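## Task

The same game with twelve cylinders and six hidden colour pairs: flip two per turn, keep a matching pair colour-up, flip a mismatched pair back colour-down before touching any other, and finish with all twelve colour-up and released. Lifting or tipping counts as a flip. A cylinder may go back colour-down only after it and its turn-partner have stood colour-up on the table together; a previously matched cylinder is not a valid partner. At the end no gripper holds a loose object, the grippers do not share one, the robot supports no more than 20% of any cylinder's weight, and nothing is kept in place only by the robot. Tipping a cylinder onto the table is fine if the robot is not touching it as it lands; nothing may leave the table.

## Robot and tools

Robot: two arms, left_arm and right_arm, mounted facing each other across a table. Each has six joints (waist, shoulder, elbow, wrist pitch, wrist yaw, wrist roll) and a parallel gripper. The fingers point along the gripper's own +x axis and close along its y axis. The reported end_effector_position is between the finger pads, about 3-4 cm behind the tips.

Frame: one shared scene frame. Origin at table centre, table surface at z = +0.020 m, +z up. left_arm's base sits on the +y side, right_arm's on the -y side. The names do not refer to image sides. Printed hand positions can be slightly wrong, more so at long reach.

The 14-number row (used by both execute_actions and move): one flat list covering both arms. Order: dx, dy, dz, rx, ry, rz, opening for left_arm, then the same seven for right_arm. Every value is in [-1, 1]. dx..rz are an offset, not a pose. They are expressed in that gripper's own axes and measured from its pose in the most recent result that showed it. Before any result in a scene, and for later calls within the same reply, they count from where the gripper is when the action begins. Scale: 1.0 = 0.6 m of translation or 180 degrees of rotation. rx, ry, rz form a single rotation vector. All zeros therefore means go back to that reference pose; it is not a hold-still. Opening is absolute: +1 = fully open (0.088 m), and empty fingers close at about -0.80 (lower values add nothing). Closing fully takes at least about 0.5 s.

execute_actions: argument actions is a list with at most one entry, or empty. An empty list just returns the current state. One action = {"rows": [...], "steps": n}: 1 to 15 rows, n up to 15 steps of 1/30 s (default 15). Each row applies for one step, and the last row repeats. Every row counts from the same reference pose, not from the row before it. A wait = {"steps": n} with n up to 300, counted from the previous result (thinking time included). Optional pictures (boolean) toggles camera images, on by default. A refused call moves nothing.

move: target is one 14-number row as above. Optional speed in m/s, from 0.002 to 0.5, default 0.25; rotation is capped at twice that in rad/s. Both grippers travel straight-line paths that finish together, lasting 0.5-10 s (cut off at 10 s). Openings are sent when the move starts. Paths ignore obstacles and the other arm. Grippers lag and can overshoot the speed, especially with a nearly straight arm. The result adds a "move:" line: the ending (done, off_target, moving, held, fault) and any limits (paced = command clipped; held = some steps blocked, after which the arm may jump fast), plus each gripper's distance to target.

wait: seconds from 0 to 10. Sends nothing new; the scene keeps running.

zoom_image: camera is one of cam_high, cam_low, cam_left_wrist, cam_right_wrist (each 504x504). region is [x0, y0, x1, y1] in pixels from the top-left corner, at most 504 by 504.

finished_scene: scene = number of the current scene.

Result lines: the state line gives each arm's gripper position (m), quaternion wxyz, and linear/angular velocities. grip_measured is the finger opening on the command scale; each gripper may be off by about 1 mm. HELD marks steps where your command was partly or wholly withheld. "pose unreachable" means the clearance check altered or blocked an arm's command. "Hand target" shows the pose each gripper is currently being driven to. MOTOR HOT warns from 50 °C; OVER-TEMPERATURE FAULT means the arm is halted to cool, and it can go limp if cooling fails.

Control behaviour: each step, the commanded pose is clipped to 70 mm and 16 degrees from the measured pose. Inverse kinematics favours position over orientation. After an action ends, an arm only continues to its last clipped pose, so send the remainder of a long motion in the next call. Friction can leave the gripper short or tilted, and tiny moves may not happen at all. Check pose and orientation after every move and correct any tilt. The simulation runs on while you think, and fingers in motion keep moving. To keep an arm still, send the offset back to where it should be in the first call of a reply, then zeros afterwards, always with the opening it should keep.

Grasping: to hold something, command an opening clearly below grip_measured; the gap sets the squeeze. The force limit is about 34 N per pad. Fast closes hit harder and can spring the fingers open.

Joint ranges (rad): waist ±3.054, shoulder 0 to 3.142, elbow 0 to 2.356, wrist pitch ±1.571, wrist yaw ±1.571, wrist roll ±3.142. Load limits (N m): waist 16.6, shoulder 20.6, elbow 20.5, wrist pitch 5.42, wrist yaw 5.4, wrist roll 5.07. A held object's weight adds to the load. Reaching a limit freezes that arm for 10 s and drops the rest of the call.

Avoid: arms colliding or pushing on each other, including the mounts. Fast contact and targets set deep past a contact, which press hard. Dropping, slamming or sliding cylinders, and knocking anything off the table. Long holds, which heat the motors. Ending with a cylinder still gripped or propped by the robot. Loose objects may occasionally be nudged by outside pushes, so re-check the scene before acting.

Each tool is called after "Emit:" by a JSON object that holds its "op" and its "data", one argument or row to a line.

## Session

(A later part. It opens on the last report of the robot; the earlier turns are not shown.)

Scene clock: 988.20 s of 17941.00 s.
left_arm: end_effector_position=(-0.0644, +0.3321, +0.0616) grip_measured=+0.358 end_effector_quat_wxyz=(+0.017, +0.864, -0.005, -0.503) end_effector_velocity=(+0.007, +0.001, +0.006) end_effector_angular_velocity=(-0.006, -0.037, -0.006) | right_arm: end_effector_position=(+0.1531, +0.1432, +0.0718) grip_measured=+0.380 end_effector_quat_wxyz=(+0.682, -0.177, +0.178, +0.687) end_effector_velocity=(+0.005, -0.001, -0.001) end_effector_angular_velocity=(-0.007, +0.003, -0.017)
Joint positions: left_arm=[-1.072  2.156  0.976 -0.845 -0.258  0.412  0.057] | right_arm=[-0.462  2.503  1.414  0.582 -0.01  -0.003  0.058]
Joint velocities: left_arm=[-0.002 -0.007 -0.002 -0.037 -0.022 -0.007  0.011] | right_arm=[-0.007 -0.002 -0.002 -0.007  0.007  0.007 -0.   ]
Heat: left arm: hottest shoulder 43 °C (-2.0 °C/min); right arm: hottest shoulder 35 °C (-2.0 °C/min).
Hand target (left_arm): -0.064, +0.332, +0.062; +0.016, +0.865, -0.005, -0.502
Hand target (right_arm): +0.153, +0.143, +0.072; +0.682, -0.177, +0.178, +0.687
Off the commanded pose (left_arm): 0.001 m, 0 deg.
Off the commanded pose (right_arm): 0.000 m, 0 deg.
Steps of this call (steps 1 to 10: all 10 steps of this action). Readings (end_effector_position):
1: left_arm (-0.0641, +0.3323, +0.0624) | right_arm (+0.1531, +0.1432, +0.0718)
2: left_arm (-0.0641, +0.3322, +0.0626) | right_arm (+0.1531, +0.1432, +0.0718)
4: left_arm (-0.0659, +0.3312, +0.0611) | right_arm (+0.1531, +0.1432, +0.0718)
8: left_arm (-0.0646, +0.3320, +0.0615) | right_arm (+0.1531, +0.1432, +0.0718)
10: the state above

Emit:
{"op": "move", "data": {
  "target": [-0.115,0,-0.066,0,0,0,0.38, 0.007,0,0,0,0,0,0.38],
  "speed": 0.2
}}

Emit:
{"op": "execute_actions", "data": {
  "actions": [
    {"rows":[[0,0,0,0,0,0,0.38,0,0,0,0,0,0,0.3],[0,0,0,0,0,0,0.38,0,0,0,0,0,0,0.3],[0,0,0,0,0,0,0.38,0,0,0,0,0,0,0.2],[0,0,0,0,0,0,0.38,0,0,0,0,0,0,0.2],[0,0,0,0,0,0,0.38,0,0,0,0,0,0,0.1],[0,0,0,0,0,0,0.38,0,0,0,0,0,0,0.1],[0,0,0,0,0,0,0.38,0,0,0,0,0,0,0],[0,0,0,0,0,0,0.38,0,0,0,0,0,0,0],[0,0,0,0,0,0,0.38,0,0,0,0,0,0,-0.1],[0,0,0,0,0,0,0.38,0,0,0,0,0,0,-0.1],[0,0,0,0,0,0,0.38,0,0,0,0,0,0,-0.3]],"steps":14}
  ],
  "pictures": false
}}

Emit:
{"op": "move", "data": {
  "target": [0,0,0,0,0,0,0.38, -0.05,0,0.05,0,0,0,-0.3],
  "speed": 0.15
}}

Emit:
{"op": "move", "data": {
  "target": [0.078,0.127,-0.136,0,0,0,0.38, -0.358,0.172,-0.207,-0.267,0.474,0.071,-0.3],
  "speed": 0.35
}}

Scene clock: 1003.03 s of 17941.00 s.
left_arm: end_effector_position=(-0.0604, +0.3355, +0.1380) grip_measured=+0.380 end_effector_quat_wxyz=(+0.014, +0.869, -0.004, -0.495) end_effector_velocity=(-0.002, +0.001, +0.003) end_effector_angular_velocity=(-0.009, +0.010, +0.020) | right_arm: end_effector_position=(+0.1532, +0.1456, +0.0742) grip_measured=+0.380 end_effector_quat_wxyz=(+0.683, -0.176, +0.176, +0.687) end_effector_velocity=(+0.000, -0.001, -0.001) end_effector_angular_velocity=(-0.007, -0.016, +0.015)
Joint positions: left_arm=[-1.077  1.937  1.032 -1.139 -0.258  0.408  0.058] | right_arm=[-0.462  2.503  1.424  0.576 -0.01  -0.003  0.058]
Joint velocities: left_arm=[-0.002 -0.007  0.007 -0.007  0.007 -0.022  0.   ] | right_arm=[-0.002 -0.002 -0.002 -0.007 -0.007 -0.022 -0.   ]
Heat: left arm: hottest shoulder 42 °C (-3.0 °C/min); right arm: hottest shoulder 39 °C (+4.1 °C/min).
Hand target (left_arm): -0.064, +0.335, +0.142; +0.017, +0.864, -0.005, -0.502
Hand target (right_arm): +0.153, +0.147, +0.070; +0.682, -0.177, +0.178, +0.686
Off the commanded pose (left_arm): 0.005 m, 1 deg.
Off the commanded pose (right_arm): 0.005 m, 0 deg.
After step 90, 10.93 s passed at rest.
move: done

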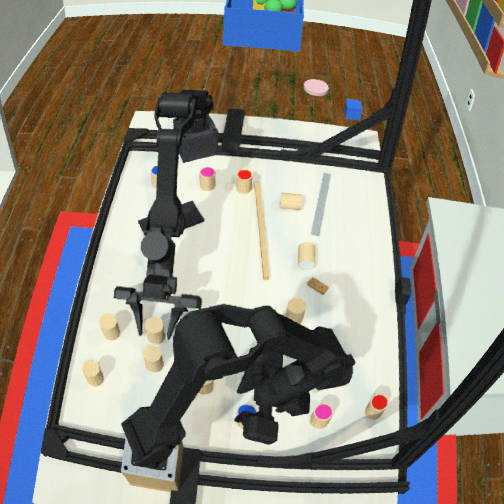

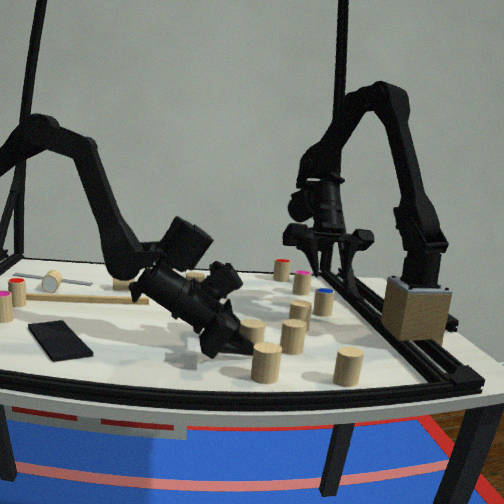

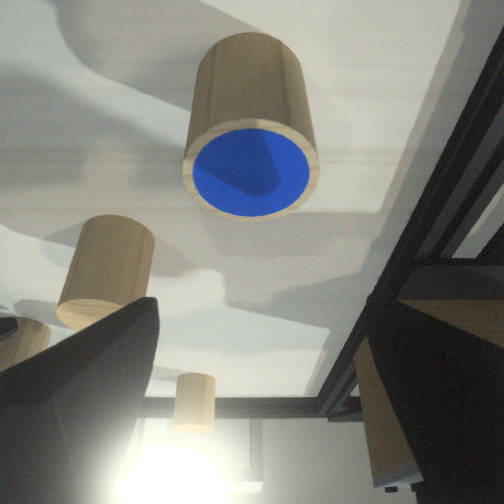

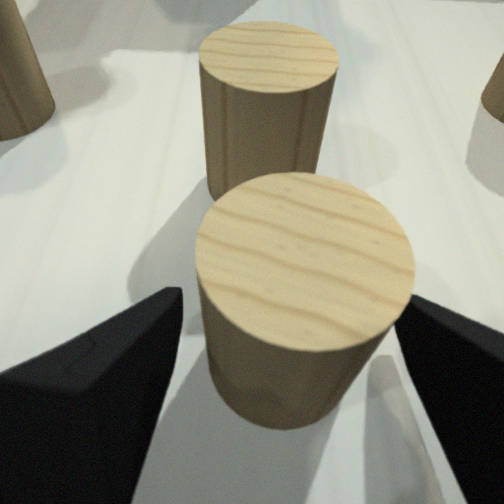

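Scene clock: 1003.50 s of 17941.00 s.
left_arm: end_effector_position=(-0.0604, +0.3355, +0.1380) grip_measured=+0.380 end_effector_quat_wxyz=(+0.014, +0.869, -0.004, -0.495) end_effector_velocity=(+0.004, +0.001, +0.004) end_effector_angular_velocity=(-0.009, -0.018, +0.013) | right_arm: end_effector_position=(+0.1532, +0.1457, +0.0744) grip_measured=+0.002 end_effector_quat_wxyz=(+0.683, -0.175, +0.176, +0.687) end_effector_velocity=(+0.000, -0.001, -0.002) end_effector_angular_velocity=(-0.017, -0.016, +0.015)
Joint positions: left_arm=[-1.077  1.937  1.032 -1.14  -0.258  0.408  0.058] | right_arm=[-0.462  2.503  1.424  0.578 -0.01  -0.003  0.039]
Joint velocities: left_arm=[-0.002 -0.007 -0.002 -0.022 -0.007 -0.022 -0.   ] | right_arm=[-0.002 -0.002  0.002 -0.022 -0.007 -0.022 -0.   ]
Heat: left arm: hottest shoulder 42 °C (-3.0 °C/min); right arm: hottest shoulder 39 °C (+4.0 °C/min).
Hand target (left_arm): -0.060, +0.336, +0.138; +0.014, +0.869, -0.004, -0.495
Hand target (right_arm): +0.153, +0.146, +0.074; +0.683, -0.176, +0.176, +0.687
Off the commanded pose (left_arm): 0.000 m, 0 deg.
Off the commanded pose (right_arm): 0.000 m, 0 deg.
Steps of this call (steps 1 to 14: all 14 steps of this action). Readings (end_effector_position):
1: left_arm (-0.0604, +0.3355, +0.1380) | right_arm (+0.1532, +0.1456, +0.0742)
2: left_arm (-0.0604, +0.3355, +0.1380) | right_arm (+0.1532, +0.1456, +0.0742)
4: left_arm (-0.0604, +0.3355, +0.1380) | right_arm (+0.1532, +0.1456, +0.0742)
8: left_arm (-0.0604, +0.3355, +0.1380) | right_arm (+0.1532, +0.1456, +0.0742)
14: the state above

Scene clock: 1004.77 s of 17941.00 s.
left_arm: end_effector_position=(-0.0604, +0.3355, +0.1380) grip_measured=+0.380 end_effector_quat_wxyz=(+0.014, +0.869, -0.004, -0.495) end_effector_velocity=(+0.003, -0.001, +0.001) end_effector_angular_velocity=(-0.008, -0.020, -0.019) | right_arm: end_effector_position=(+0.1532, +0.1335, +0.1050) grip_measured=+0.001 end_effector_quat_wxyz=(+0.682, -0.181, +0.181, +0.685) end_effector_velocity=(+0.000, -0.001, -0.001) end_effector_angular_velocity=(-0.007, -0.003, +0.008)
Joint positions: left_arm=[-1.077  1.937  1.032 -1.14  -0.258  0.408  0.058] | right_arm=[-0.462  2.383  1.358  0.507 -0.01  -0.003  0.039]
Joint velocities: left_arm=[-0.002  0.002 -0.002 -0.007 -0.022  0.007 -0.   ] | right_arm=[-0.002 -0.002 -0.002 -0.007 -0.007 -0.007 -0.   ]
Heat: left arm: hottest shoulder 42 °C (-3.0 °C/min); right arm: hottest shoulder 39 °C (+4.0 °C/min).
Hand target (left_arm): -0.060, +0.336, +0.138; +0.014, +0.869, -0.004, -0.495
Hand target (right_arm): +0.153, +0.134, +0.115; +0.683, -0.175, +0.176, +0.687
Off the commanded pose (left_arm): 0.000 m, 0 deg.
Off the commanded pose (right_arm): 0.010 m, 1 deg.
move: off_target (right_arm)

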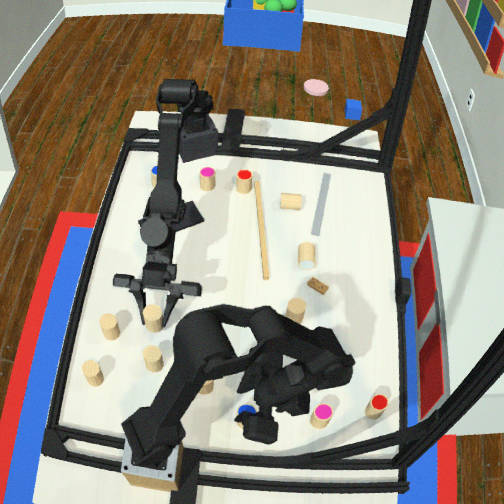

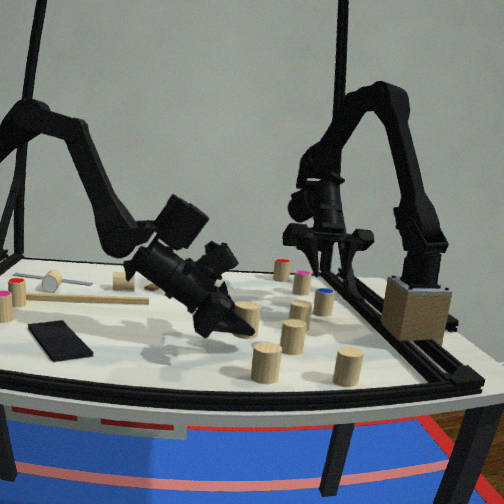

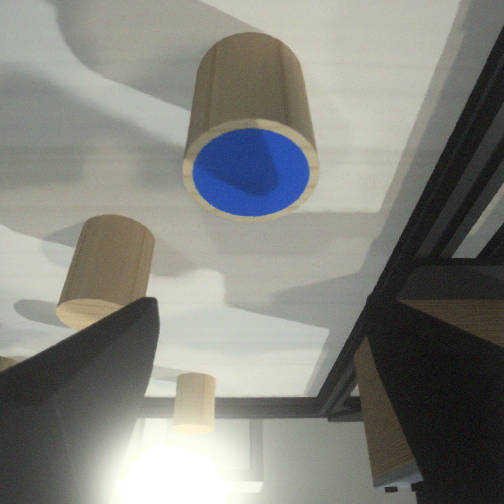

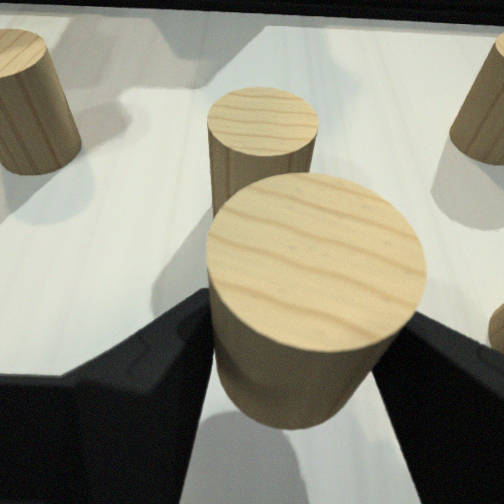

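Scene clock: 1007.70 s of 17941.00 s.
left_arm: end_effector_position=(+0.0331, +0.2585, +0.1410) grip_measured=+0.380 end_effector_quat_wxyz=(+0.013, +0.870, -0.004, -0.494) end_effector_velocity=(+0.000, -0.002, +0.001) end_effector_angular_velocity=(-0.018, +0.002, +0.006) | right_arm: end_effector_position=(+0.0497, -0.1159, +0.1059) grip_measured=+0.001 end_effector_quat_wxyz=(+0.196, -0.796, +0.335, +0.464) end_effector_velocity=(+0.002, +0.000, +0.005) end_effector_angular_velocity=(-0.007, -0.006, +0.007)
Joint positions: left_arm=[-0.635  1.824  0.907 -0.981 -0.435  0.839  0.058] | right_arm=[-0.075  2.379  1.752 -1.426  0.19  -0.344  0.039]
Joint velocities: left_arm=[ 0.002 -0.007 -0.002  0.007 -0.007 -0.007  0.   ] | right_arm=[-0.002 -0.002  0.012 -0.022  0.007 -0.007 -0.   ]
Heat: left arm: hottest shoulder 42 °C (-3.0 °C/min); right arm: hottest shoulder 40 °C (+5.0 °C/min).
Hand target (left_arm): +0.035, +0.259, +0.142; +0.016, +0.869, -0.005, -0.494
Hand target (right_arm): +0.050, -0.115, +0.103; -0.193, +0.799, -0.335, -0.460
Off the commanded pose (left_arm): 0.002 m, 0 deg.
Off the commanded pose (right_arm): 0.003 m, 1 deg.
move: done

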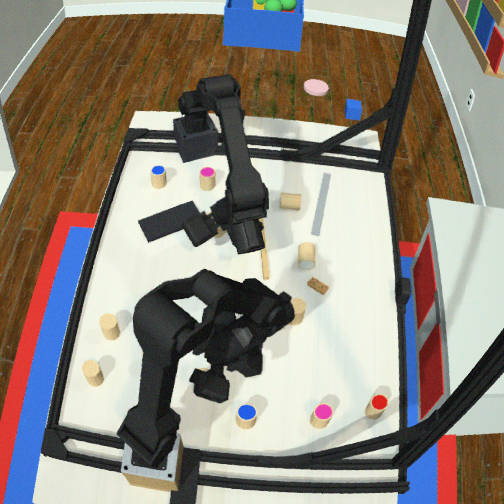

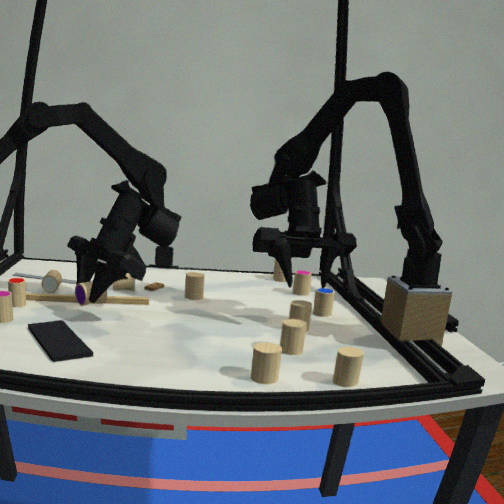

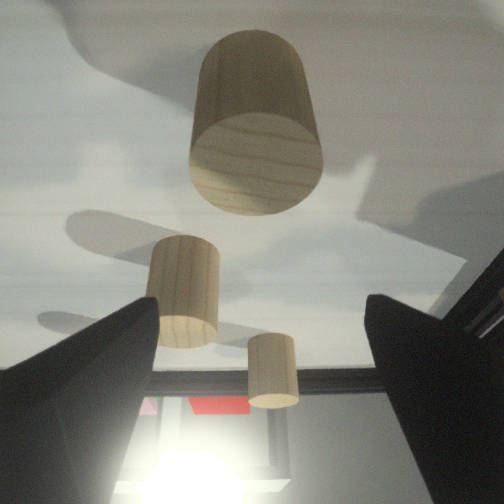

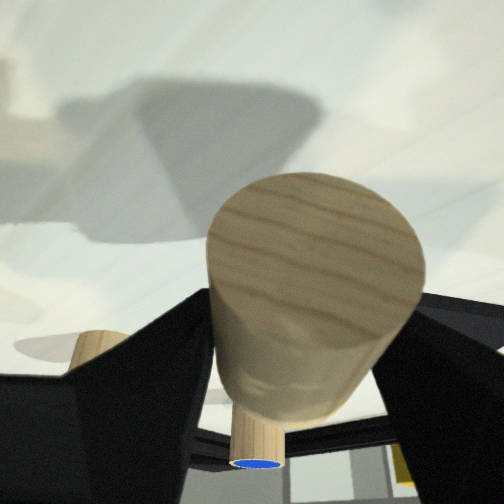

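Emit:
{"op": "move", "data": {
  "target": [-0.071,0.1875,0.219,-0.355,-0.453,0.095,0.38, 0.063,0,0.035,0,0.006,0,-0.3],
  "speed": 0.35
}}

Emit:
{"op": "execute_actions", "data": {
  "actions": [
    {"rows":[[0,0,0,0,0,0,0.38,0,0,0,0,0,0,0.38]],"steps":10}
  ],
  "pictures": false
}}

Scene clock: 1019.20 s of 17941.00 s.
left_arm: end_effector_position=(-0.1015, +0.1426, +0.1155) grip_measured=+0.380 end_effector_quat_wxyz=(+0.488, +0.216, +0.114, -0.838) end_effector_velocity=(+0.002, -0.000, -0.002) end_effector_angular_velocity=(-0.003, -0.010, +0.005) | right_arm: end_effector_position=(+0.0486, -0.1123, +0.0712) grip_measured=+0.001 end_effector_quat_wxyz=(+0.199, -0.796, +0.334, +0.465) end_effector_velocity=(-0.001, -0.003, -0.001) end_effector_angular_velocity=(-0.016, +0.004, +0.005)
Joint positions: left_arm=[-0.605  2.088  0.472  1.12  -0.091 -0.028  0.058] | right_arm=[-0.075  2.448  1.731 -1.33   0.192 -0.342  0.039]
Joint velocities: left_arm=[ 0.002  0.007 -0.002  0.007 -0.007  0.007 -0.   ] | right_arm=[ 0.002  0.002 -0.002 -0.007 -0.007 -0.007 -0.   ]
Heat: left arm: hottest shoulder 42 °C (-4.0 °C/min); right arm: hottest shoulder 39 °C (+5.1 °C/min).
Hand target (left_arm): -0.101, +0.145, +0.113; -0.488, -0.218, -0.116, +0.837
Hand target (right_arm): +0.050, -0.116, +0.063; -0.193, +0.801, -0.337, -0.456
Off the commanded pose (left_arm): 0.003 m, 0 deg.
Off the commanded pose (right_arm): 0.009 m, 1 deg.
move: off_target (right_arm)

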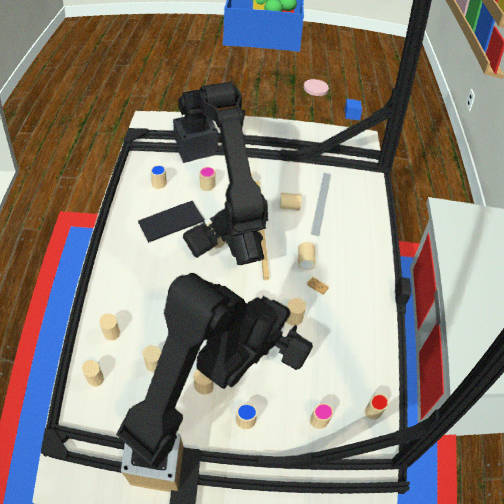

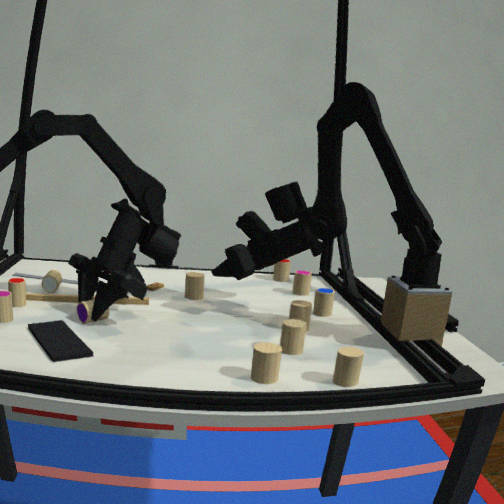

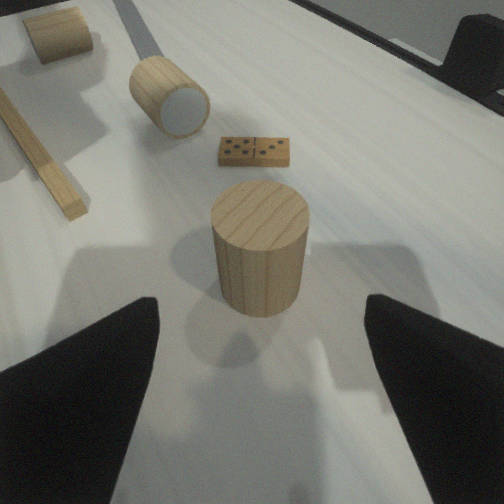

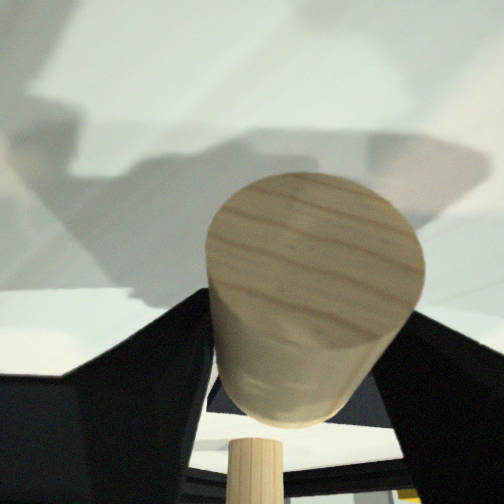

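Scene clock: 1019.53 s of 17941.00 s.
left_arm: end_effector_position=(-0.1015, +0.1426, +0.1155) grip_measured=+0.380 end_effector_quat_wxyz=(+0.488, +0.216, +0.114, -0.838) end_effector_velocity=(+0.001, +0.001, -0.001) end_effector_angular_velocity=(+0.001, -0.013, +0.001) | right_arm: end_effector_position=(+0.0485, -0.1121, +0.0710) grip_measured=+0.359 end_effector_quat_wxyz=(+0.199, -0.795, +0.334, +0.465) end_effector_velocity=(+0.001, -0.004, +0.004) end_effector_angular_velocity=(-0.026, +0.007, +0.013)
Joint positions: left_arm=[-0.605  2.088  0.472  1.12  -0.091 -0.028  0.058] | right_arm=[-0.075  2.448  1.731 -1.329  0.192 -0.341  0.057]
Joint velocities: left_arm=[-0.002 -0.002 -0.002 -0.007 -0.007  0.007  0.   ] | right_arm=[-0.002 -0.007 -0.002 -0.022 -0.007 -0.022  0.01 ]
Heat: left arm: hottest shoulder 42 °C (-4.0 °C/min); right arm: hottest shoulder 39 °C (+5.0 °C/min).
Hand target (left_arm): -0.101, +0.143, +0.115; -0.488, -0.216, -0.114, +0.838
Hand target (right_arm): +0.049, -0.112, +0.071; -0.199, +0.795, -0.334, -0.465
Off the commanded pose (left_arm): 0.000 m, 0 deg.
Off the commanded pose (right_arm): 0.000 m, 0 deg.
Steps of this call (steps 1 to 10: all 10 steps of this action). Readings (end_effector_position):
1: left_arm (-0.1015, +0.1426, +0.1155) | right_arm (+0.0486, -0.1123, +0.0712)
2: left_arm (-0.1015, +0.1426, +0.1155) | right_arm (+0.0486, -0.1122, +0.0711)
4: left_arm (-0.1015, +0.1426, +0.1155) | right_arm (+0.0485, -0.1122, +0.0711)
8: left_arm (-0.1015, +0.1426, +0.1155) | right_arm (+0.0485, -0.1121, +0.0710)
10: the state above

Emit:
{"op": "move", "data": {
  "target": [0.148,-0.004,-0.028,0,0.009,0,0.38, 0.053,0,-0.012,0,-0.495,0,0.38],
  "speed": 0.35
}}

Scene clock: 1027.03 s of 17941.00 s.
left_arm: end_effector_position=(-0.1373, +0.0841, +0.0601) grip_measured=+0.380 end_effector_quat_wxyz=(+0.487, +0.227, +0.121, -0.835) end_effector_velocity=(+0.003, +0.001, -0.003) end_effector_angular_velocity=(+0.007, -0.010, +0.020) | right_arm: end_effector_position=(+0.0645, -0.1242, +0.0518) grip_measured=+0.380 end_effector_quat_wxyz=(+0.373, -0.241, +0.090, +0.892) end_effector_velocity=(-0.000, -0.002, +0.000) end_effector_angular_velocity=(+0.003, +0.009, -0.000)
Joint positions: left_arm=[-0.592  2.403  0.814  1.068 -0.079 -0.024  0.058] | right_arm=[-0.474  2.21   0.393  1.134 -0.664 -0.487  0.058]
Joint velocities: left_arm=[-0.002  0.002 -0.002 -0.007 -0.022 -0.007  0.   ] | right_arm=[-0.002  0.007 -0.007  0.022 -0.007  0.007 -0.   ]
Heat: left arm: hottest shoulder 41 °C (-4.0 °C/min); right arm: hottest shoulder 40 °C (+6.0 °C/min).
Hand target (left_arm): -0.137, +0.083, +0.058; -0.486, -0.228, -0.121, +0.835
Hand target (right_arm): +0.065, -0.128, +0.048; +0.371, -0.242, +0.098, +0.891
Off the commanded pose (left_arm): 0.002 m, 0 deg.
Off the commanded pose (right_arm): 0.006 m, 1 deg.
After step 90, 1.70 s passed at rest.
move: done

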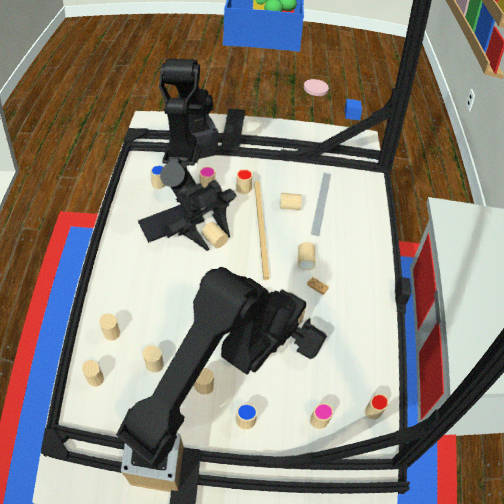

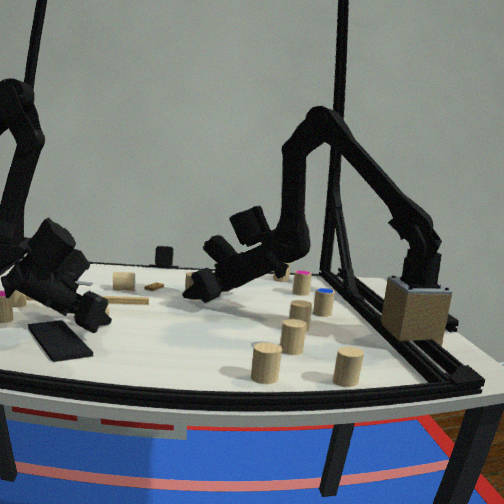

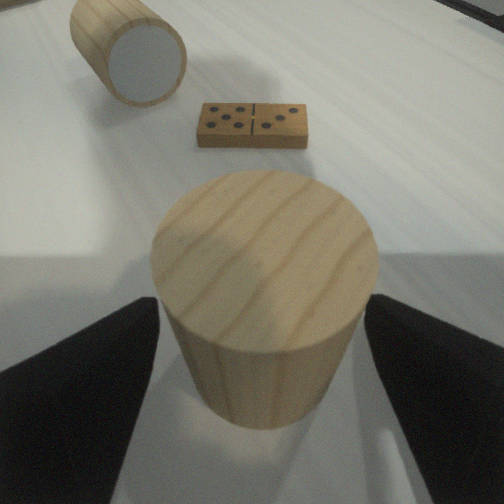

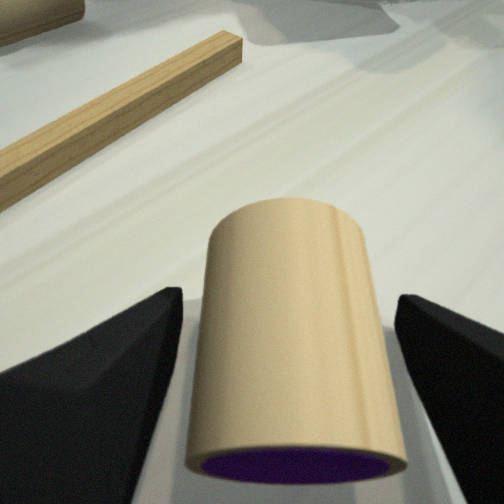

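Emit:
{"op": "execute_actions", "data": {
  "actions": [
    {"rows":[[0,0,0,0,0,0,0.3,0,0,0,0,0,0,0.3],[0,0,0,0,0,0,0.3,0,0,0,0,0,0,0.3],[0,0,0,0,0,0,0.2,0,0,0,0,0,0,0.2],[0,0,0,0,0,0,0.2,0,0,0,0,0,0,0.2],[0,0,0,0,0,0,0.1,0,0,0,0,0,0,0.1],[0,0,0,0,0,0,0.1,0,0,0,0,0,0,0.1],[0,0,0,0,0,0,0,0,0,0,0,0,0,0],[0,0,0,0,0,0,0,0,0,0,0,0,0,0],[0,0,0,0,0,0,-0.1,0,0,0,0,0,0,-0.1],[0,0,0,0,0,0,-0.1,0,0,0,0,0,0,-0.1],[0,0,0,0,0,0,-0.3,0,0,0,0,0,0,-0.3]],"steps":14}
  ],
  "pictures": false
}}

Emit:
{"op": "move", "data": {
  "target": [-0.037,0,0.064,0,0,0,-0.3, -0.035,0,0.06,0,0,0,-0.3],
  "speed": 0.15
}}

Emit:
{"op": "move", "data": {
  "target": [-0.13,-0.148,-0.069,0.355,0.452,-0.095,-0.3, -0.116,-0.226,-0.042,0.326,0.459,-0.087,-0.3],
  "speed": 0.35
}}

Scene clock: 1044.63 s of 17941.00 s.
left_arm: end_effector_position=(-0.1372, +0.0840, +0.0599) grip_measured=+0.014 end_effector_quat_wxyz=(+0.487, +0.227, +0.121, -0.835) end_effector_velocity=(+0.000, +0.000, -0.000) end_effector_angular_velocity=(-0.001, +0.004, +0.008) | right_arm: end_effector_position=(+0.0644, -0.1244, +0.0517) grip_measured=-0.003 end_effector_quat_wxyz=(+0.372, -0.241, +0.090, +0.892) end_effector_velocity=(-0.000, -0.002, -0.000) end_effector_angular_velocity=(-0.003, +0.000, +0.007)
Joint positions: left_arm=[-0.592  2.404  0.815  1.068 -0.08  -0.024  0.04 ] | right_arm=[-0.474  2.211  0.393  1.136 -0.665 -0.487  0.039]
Joint velocities: left_arm=[-0.002  0.002 -0.002  0.007 -0.007 -0.007 -0.   ] | right_arm=[-0.002 -0.002 -0.002 -0.007 -0.007 -0.007 -0.   ]
Heat: left arm: hottest shoulder 42 °C (-1.0 °C/min); right arm: hottest shoulder 37 °C (+3.0 °C/min).
Hand target (left_arm): -0.137, +0.084, +0.060; -0.487, -0.227, -0.121, +0.835
Hand target (right_arm): +0.064, -0.124, +0.052; +0.373, -0.241, +0.090, +0.892
Off the commanded pose (left_arm): 0.000 m, 0 deg.
Off the commanded pose (right_arm): 0.000 m, 0 deg.
Steps of this call (steps 1 to 90: nothing new was sent; then 14.13 s passed at rest; steps 91 to 104: all 14 steps of this action). Readings (end_effector_position):
91: left_arm (-0.1373, +0.0841, +0.0598) | right_arm (+0.0645, -0.1243, +0.0517)
92: left_arm (-0.1373, +0.0841, +0.0598) | right_arm (+0.0645, -0.1243, +0.0517)
94: left_arm (-0.1373, +0.0841, +0.0598) | right_arm (+0.0645, -0.1243, +0.0517)
98: left_arm (-0.1373, +0.0841, +0.0598) | right_arm (+0.0645, -0.1243, +0.0516)
104: the state above

Scene clock: 1045.80 s of 17941.00 s.
left_arm: end_effector_position=(-0.1371, +0.0841, +0.0993) grip_measured=+0.013 end_effector_quat_wxyz=(+0.486, +0.231, +0.123, -0.834) end_effector_velocity=(-0.002, +0.002, +0.001) end_effector_angular_velocity=(+0.013, +0.018, +0.002) | right_arm: end_effector_position=(+0.0643, -0.1256, +0.0897) grip_measured=-0.003 end_effector_quat_wxyz=(+0.372, -0.242, +0.096, +0.891) end_effector_velocity=(-0.003, -0.003, +0.002) end_effector_angular_velocity=(-0.007, +0.019, +0.016)
Joint positions: left_arm=[-0.592  2.232  0.784  0.917 -0.08  -0.024  0.04 ] | right_arm=[-0.474  1.957  0.372  0.893 -0.665 -0.483  0.039]
Joint velocities: left_arm=[-0.002 -0.007 -0.002 -0.007  0.007 -0.022  0.   ] | right_arm=[ 0.002 -0.007 -0.002 -0.007 -0.022  0.007 -0.   ]
Heat: left arm: hottest shoulder 42 °C (-1.0 °C/min); right arm: hottest shoulder 36 °C (+2.0 °C/min).
Hand target (left_arm): -0.138, +0.084, +0.104; -0.487, -0.227, -0.121, +0.835
Hand target (right_arm): +0.064, -0.125, +0.093; +0.372, -0.241, +0.090, +0.892
Off the commanded pose (left_arm): 0.005 m, 1 deg.
Off the commanded pose (right_arm): 0.004 m, 1 deg.
move: done

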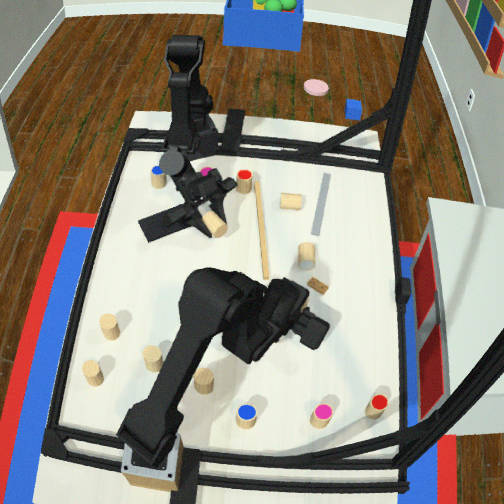

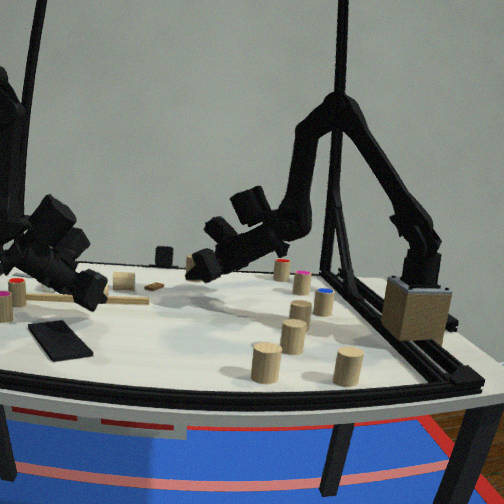

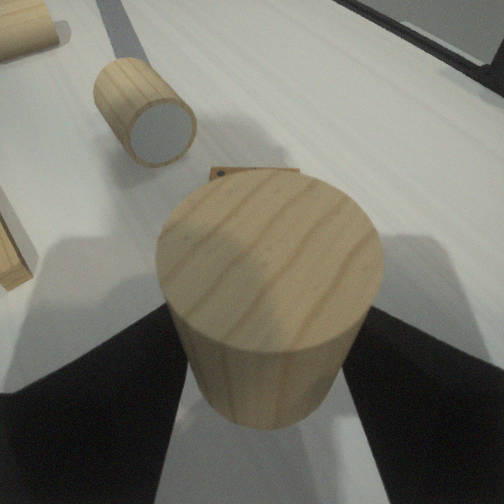

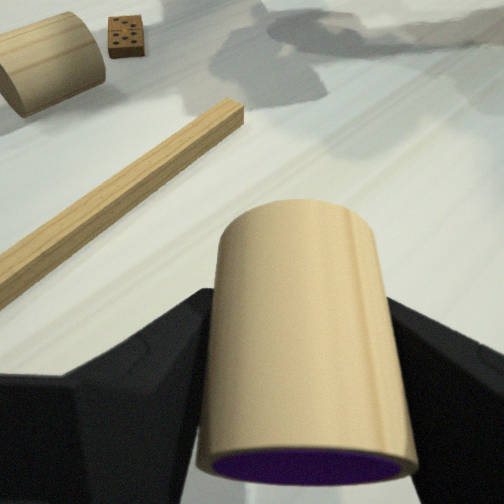

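Scene clock: 1048.90 s of 17941.00 s.
left_arm: end_effector_position=(-0.1698, +0.2070, +0.1014) grip_measured=+0.012 end_effector_quat_wxyz=(+0.003, +0.871, +0.005, -0.491) end_effector_velocity=(-0.000, -0.000, +0.008) end_effector_angular_velocity=(-0.012, -0.022, -0.011) | right_arm: end_effector_position=(+0.2105, -0.0816, +0.1082) grip_measured=-0.003 end_effector_quat_wxyz=(+0.393, -0.551, +0.662, +0.322) end_effector_velocity=(+0.000, +0.003, +0.007) end_effector_angular_velocity=(+0.009, +0.009, +0.000)
Joint positions: left_arm=[-0.93   2.564  1.957 -1.422 -0.306  0.548  0.04 ] | right_arm=[-0.619  2.503  1.99  -1.563 -0.006  0.026  0.039]
Joint velocities: left_arm=[-0.007 -0.002  0.022 -0.037 -0.022 -0.007 -0.   ] | right_arm=[-0.002 -0.002  0.027 -0.022 -0.007 -0.007  0.   ]
Heat: left arm: hottest shoulder 42 °C (-1.0 °C/min); right arm: hottest shoulder 36 °C (+1.0 °C/min).
Hand target (left_arm): -0.171, +0.206, +0.101; +0.002, +0.872, +0.003, -0.489
Hand target (right_arm): +0.212, -0.081, +0.104; +0.391, -0.553, +0.664, +0.317
Off the commanded pose (left_arm): 0.002 m, 1 deg.
Off the commanded pose (right_arm): 0.004 m, 1 deg.
joint sent to its limit (right arm) — the command would take joint 4 (wrist pitch) past its lower limit, so that joint was sent only as far as its limit.
move: done

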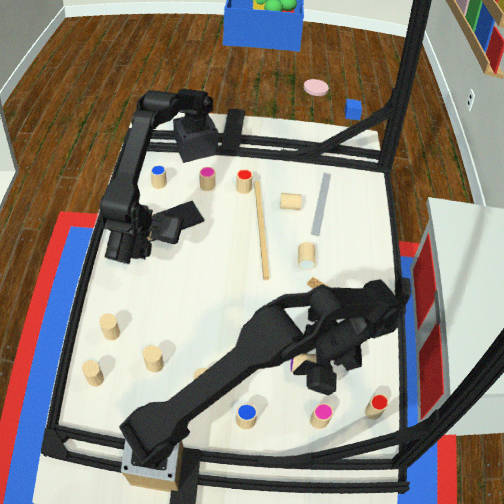

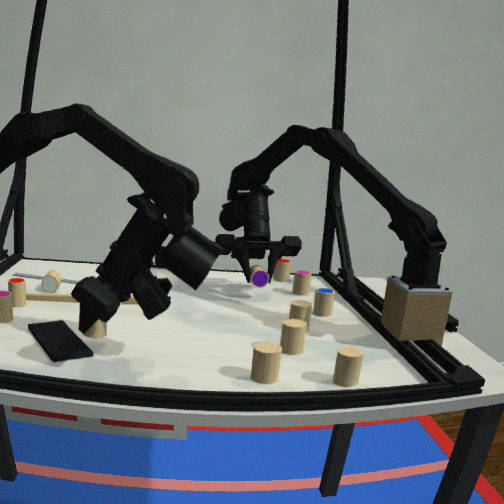

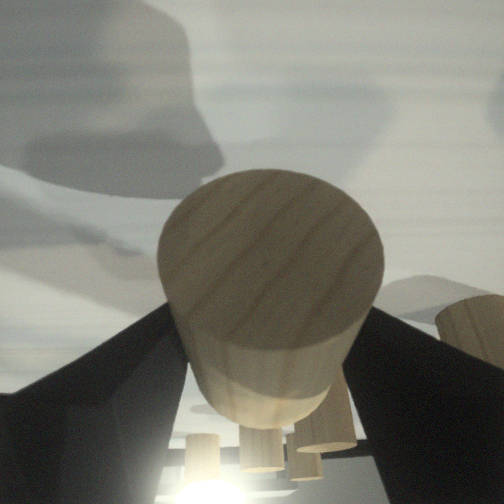

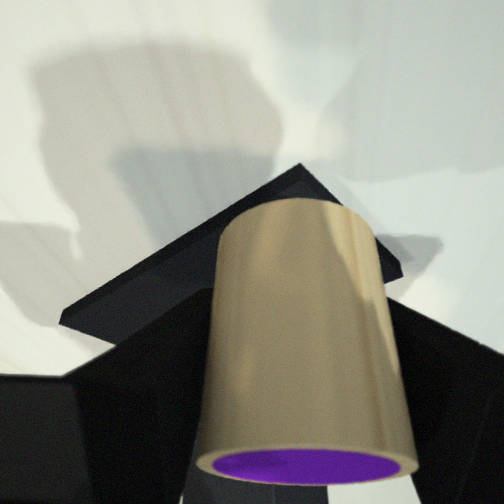

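Emit:
{"op": "move", "data": {
  "target": [0.057,0,0.034,0,-0.004,0,-0.3, 0.051,-0.067,0.059,0,0.006,0,-0.3],
  "speed": 0.05
}}

Emit:
{"op": "execute_actions", "data": {
  "actions": [
    {"rows":[[0,0,0,0,0,0,0.38,0,0,0,0,0,0,0.38]],"steps":10}
  ],
  "pictures": false
}}

Emit:
{"op": "move", "data": {
  "target": [0.049,-0.008,-0.007,0,-0.492,0,0.38, -0.118,0,-0.068,0,-0.1,0,0.38],
  "speed": 0.35
}}

Scene clock: 1061.07 s of 17941.00 s.
left_arm: end_effector_position=(-0.1721, +0.2056, +0.0715) grip_measured=+0.011 end_effector_quat_wxyz=(+0.007, +0.866, +0.001, -0.500) end_effector_velocity=(-0.001, -0.001, +0.000) end_effector_angular_velocity=(-0.021, +0.002, +0.014) | right_arm: end_effector_position=(+0.2518, -0.0727, +0.0713) grip_measured=-0.003 end_effector_quat_wxyz=(+0.390, -0.551, +0.664, +0.319) end_effector_velocity=(-0.000, -0.001, +0.000) end_effector_angular_velocity=(-0.005, +0.012, +0.000)
Joint positions: left_arm=[-0.93   2.605  1.921 -1.32  -0.304  0.553  0.04 ] | right_arm=[-0.705  2.646  2.11  -1.546  0.035 -0.049  0.039]
Joint velocities: left_arm=[-0.002 -0.002 -0.002  0.007 -0.007 -0.022  0.001] | right_arm=[-0.002  0.002  0.002 -0.007 -0.007 -0.007  0.   ]
Heat: left arm: hottest shoulder 44 °C (+2.0 °C/min); right arm: hottest shoulder 38 °C (+0.0 °C/min).
Hand target (left_arm): -0.169, +0.207, +0.062; +0.003, +0.868, +0.005, -0.496
Hand target (right_arm): +0.254, -0.073, +0.065; +0.387, -0.554, +0.666, +0.316
Off the commanded pose (left_arm): 0.010 m, 1 deg.
Off the commanded pose (right_arm): 0.007 m, 1 deg.
move: off_target (left_arm)

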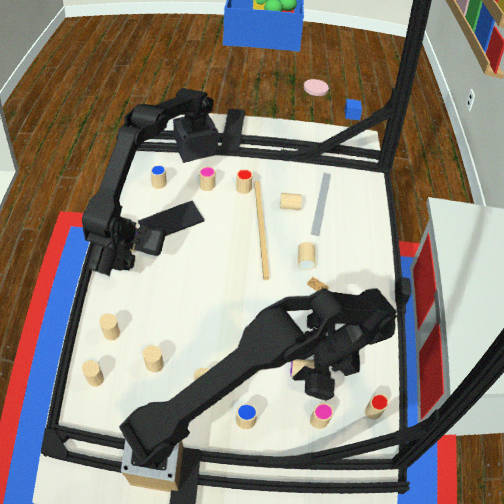

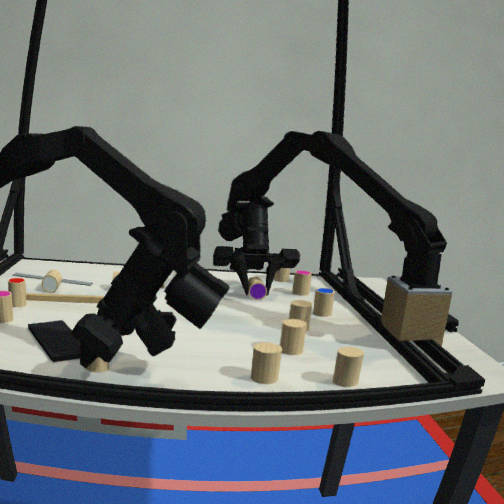

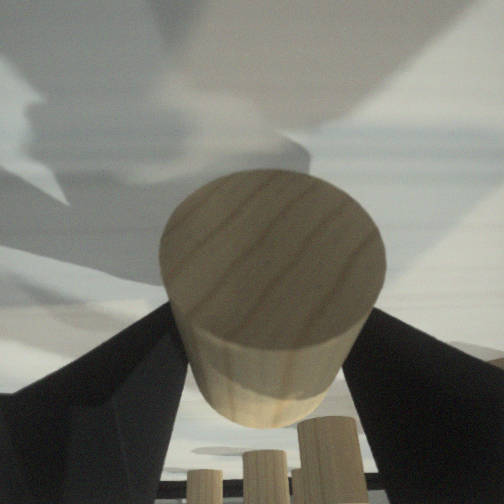

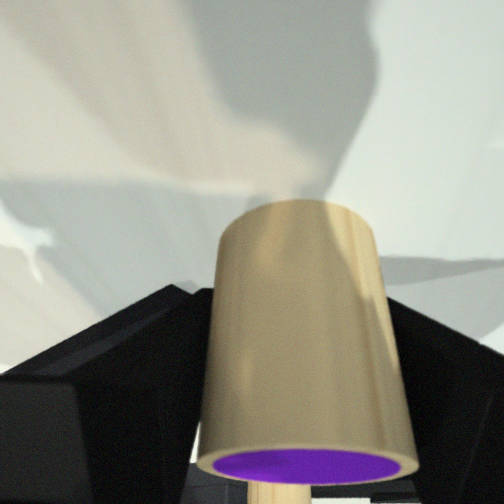

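Scene clock: 1061.40 s of 17941.00 s.
left_arm: end_effector_position=(-0.1726, +0.2052, +0.0709) grip_measured=+0.358 end_effector_quat_wxyz=(+0.008, +0.865, +0.001, -0.501) end_effector_velocity=(+0.006, +0.001, +0.003) end_effector_angular_velocity=(-0.011, -0.033, +0.007) | right_arm: end_effector_position=(+0.2519, -0.0726, +0.0714) grip_measured=+0.358 end_effector_quat_wxyz=(+0.391, -0.551, +0.664, +0.320) end_effector_velocity=(+0.000, +0.001, -0.000) end_effector_angular_velocity=(+0.008, +0.001, -0.012)
Joint positions: left_arm=[-0.93   2.606  1.921 -1.316 -0.304  0.553  0.057] | right_arm=[-0.705  2.646  2.11  -1.546  0.035 -0.049  0.057]
Joint velocities: left_arm=[-0.002 -0.002 -0.007 -0.022 -0.022 -0.022  0.011] | right_arm=[-0.002 -0.002 -0.002  0.007 -0.007  0.007  0.011]
Heat: left arm: hottest shoulder 44 °C (+2.0 °C/min); right arm: hottest shoulder 38 °C (+0.0 °C/min).
Hand target (left_arm): -0.172, +0.206, +0.071; +0.007, +0.866, +0.001, -0.500
Hand target (right_arm): +0.252, -0.073, +0.071; +0.391, -0.551, +0.664, +0.320
Off the commanded pose (left_arm): 0.001 m, 0 deg.
Off the commanded pose (right_arm): 0.000 m, 0 deg.
Steps of this call (steps 1 to 10: all 10 steps of this action). Readings (end_effector_position):
1: left_arm (-0.1721, +0.2056, +0.0715) | right_arm (+0.2519, -0.0725, +0.0713)
2: left_arm (-0.1721, +0.2055, +0.0715) | right_arm (+0.2519, -0.0725, +0.0713)
4: left_arm (-0.1729, +0.2050, +0.0711) | right_arm (+0.2519, -0.0726, +0.0714)
8: left_arm (-0.1727, +0.2051, +0.0710) | right_arm (+0.2519, -0.0726, +0.0714)
10: the state above

Scene clock: 1064.40 s of 17941.00 s.
left_arm: end_effector_position=(-0.1545, +0.2045, +0.0522) grip_measured=+0.380 end_effector_quat_wxyz=(+0.007, +0.270, -0.013, -0.963) end_effector_velocity=(+0.002, +0.004, -0.004) end_effector_angular_velocity=(+0.027, -0.010, +0.014) | right_arm: end_effector_position=(+0.2506, -0.0721, +0.1473) grip_measured=+0.380 end_effector_quat_wxyz=(+0.485, -0.499, +0.597, +0.399) end_effector_velocity=(+0.002, +0.001, +0.000) end_effector_angular_velocity=(+0.006, -0.004, +0.021)
Joint positions: left_arm=[-0.477  2.324  0.728  0.702  0.842  0.781  0.058] | right_arm=[-0.707  2.253  1.797 -1.327  0.021 -0.062  0.058]
Joint velocities: left_arm=[-0.002  0.007 -0.012  0.007 -0.007 -0.022 -0.   ] | right_arm=[-0.002 -0.002 -0.002  0.007  0.007 -0.022  0.   ]
Heat: left arm: hottest shoulder 44 °C (+2.0 °C/min); right arm: hottest shoulder 39 °C (+0.0 °C/min).
Hand target (left_arm): -0.153, +0.209, +0.048; -0.005, -0.272, +0.005, +0.962
Hand target (right_arm): +0.251, -0.073, +0.153; +0.489, -0.495, +0.595, +0.403
Off the commanded pose (left_arm): 0.007 m, 1 deg.
Off the commanded pose (right_arm): 0.006 m, 1 deg.
move: done

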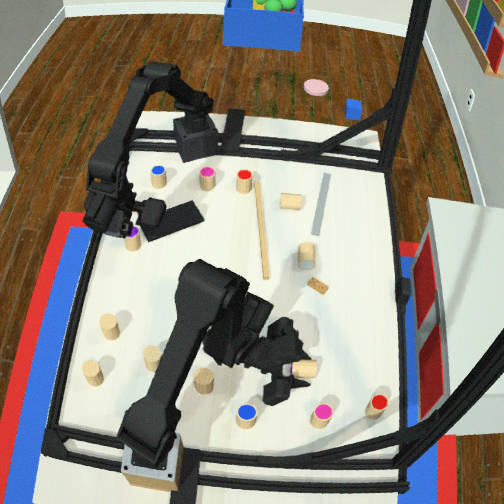

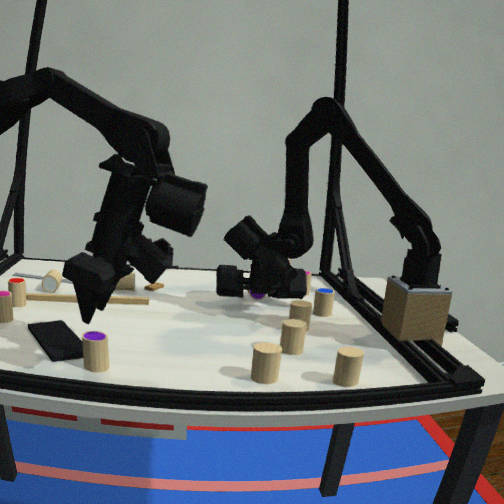

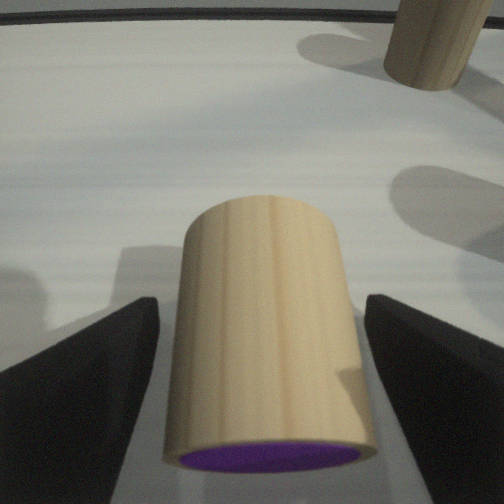

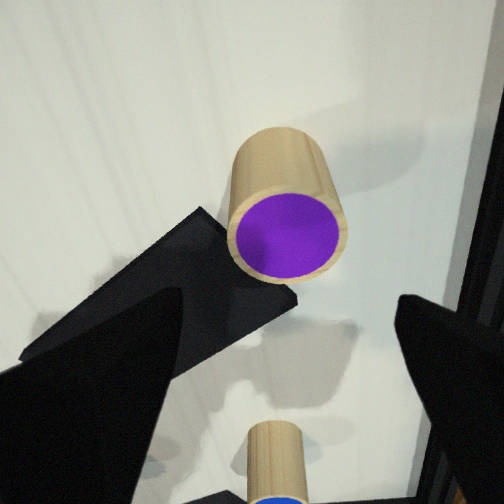

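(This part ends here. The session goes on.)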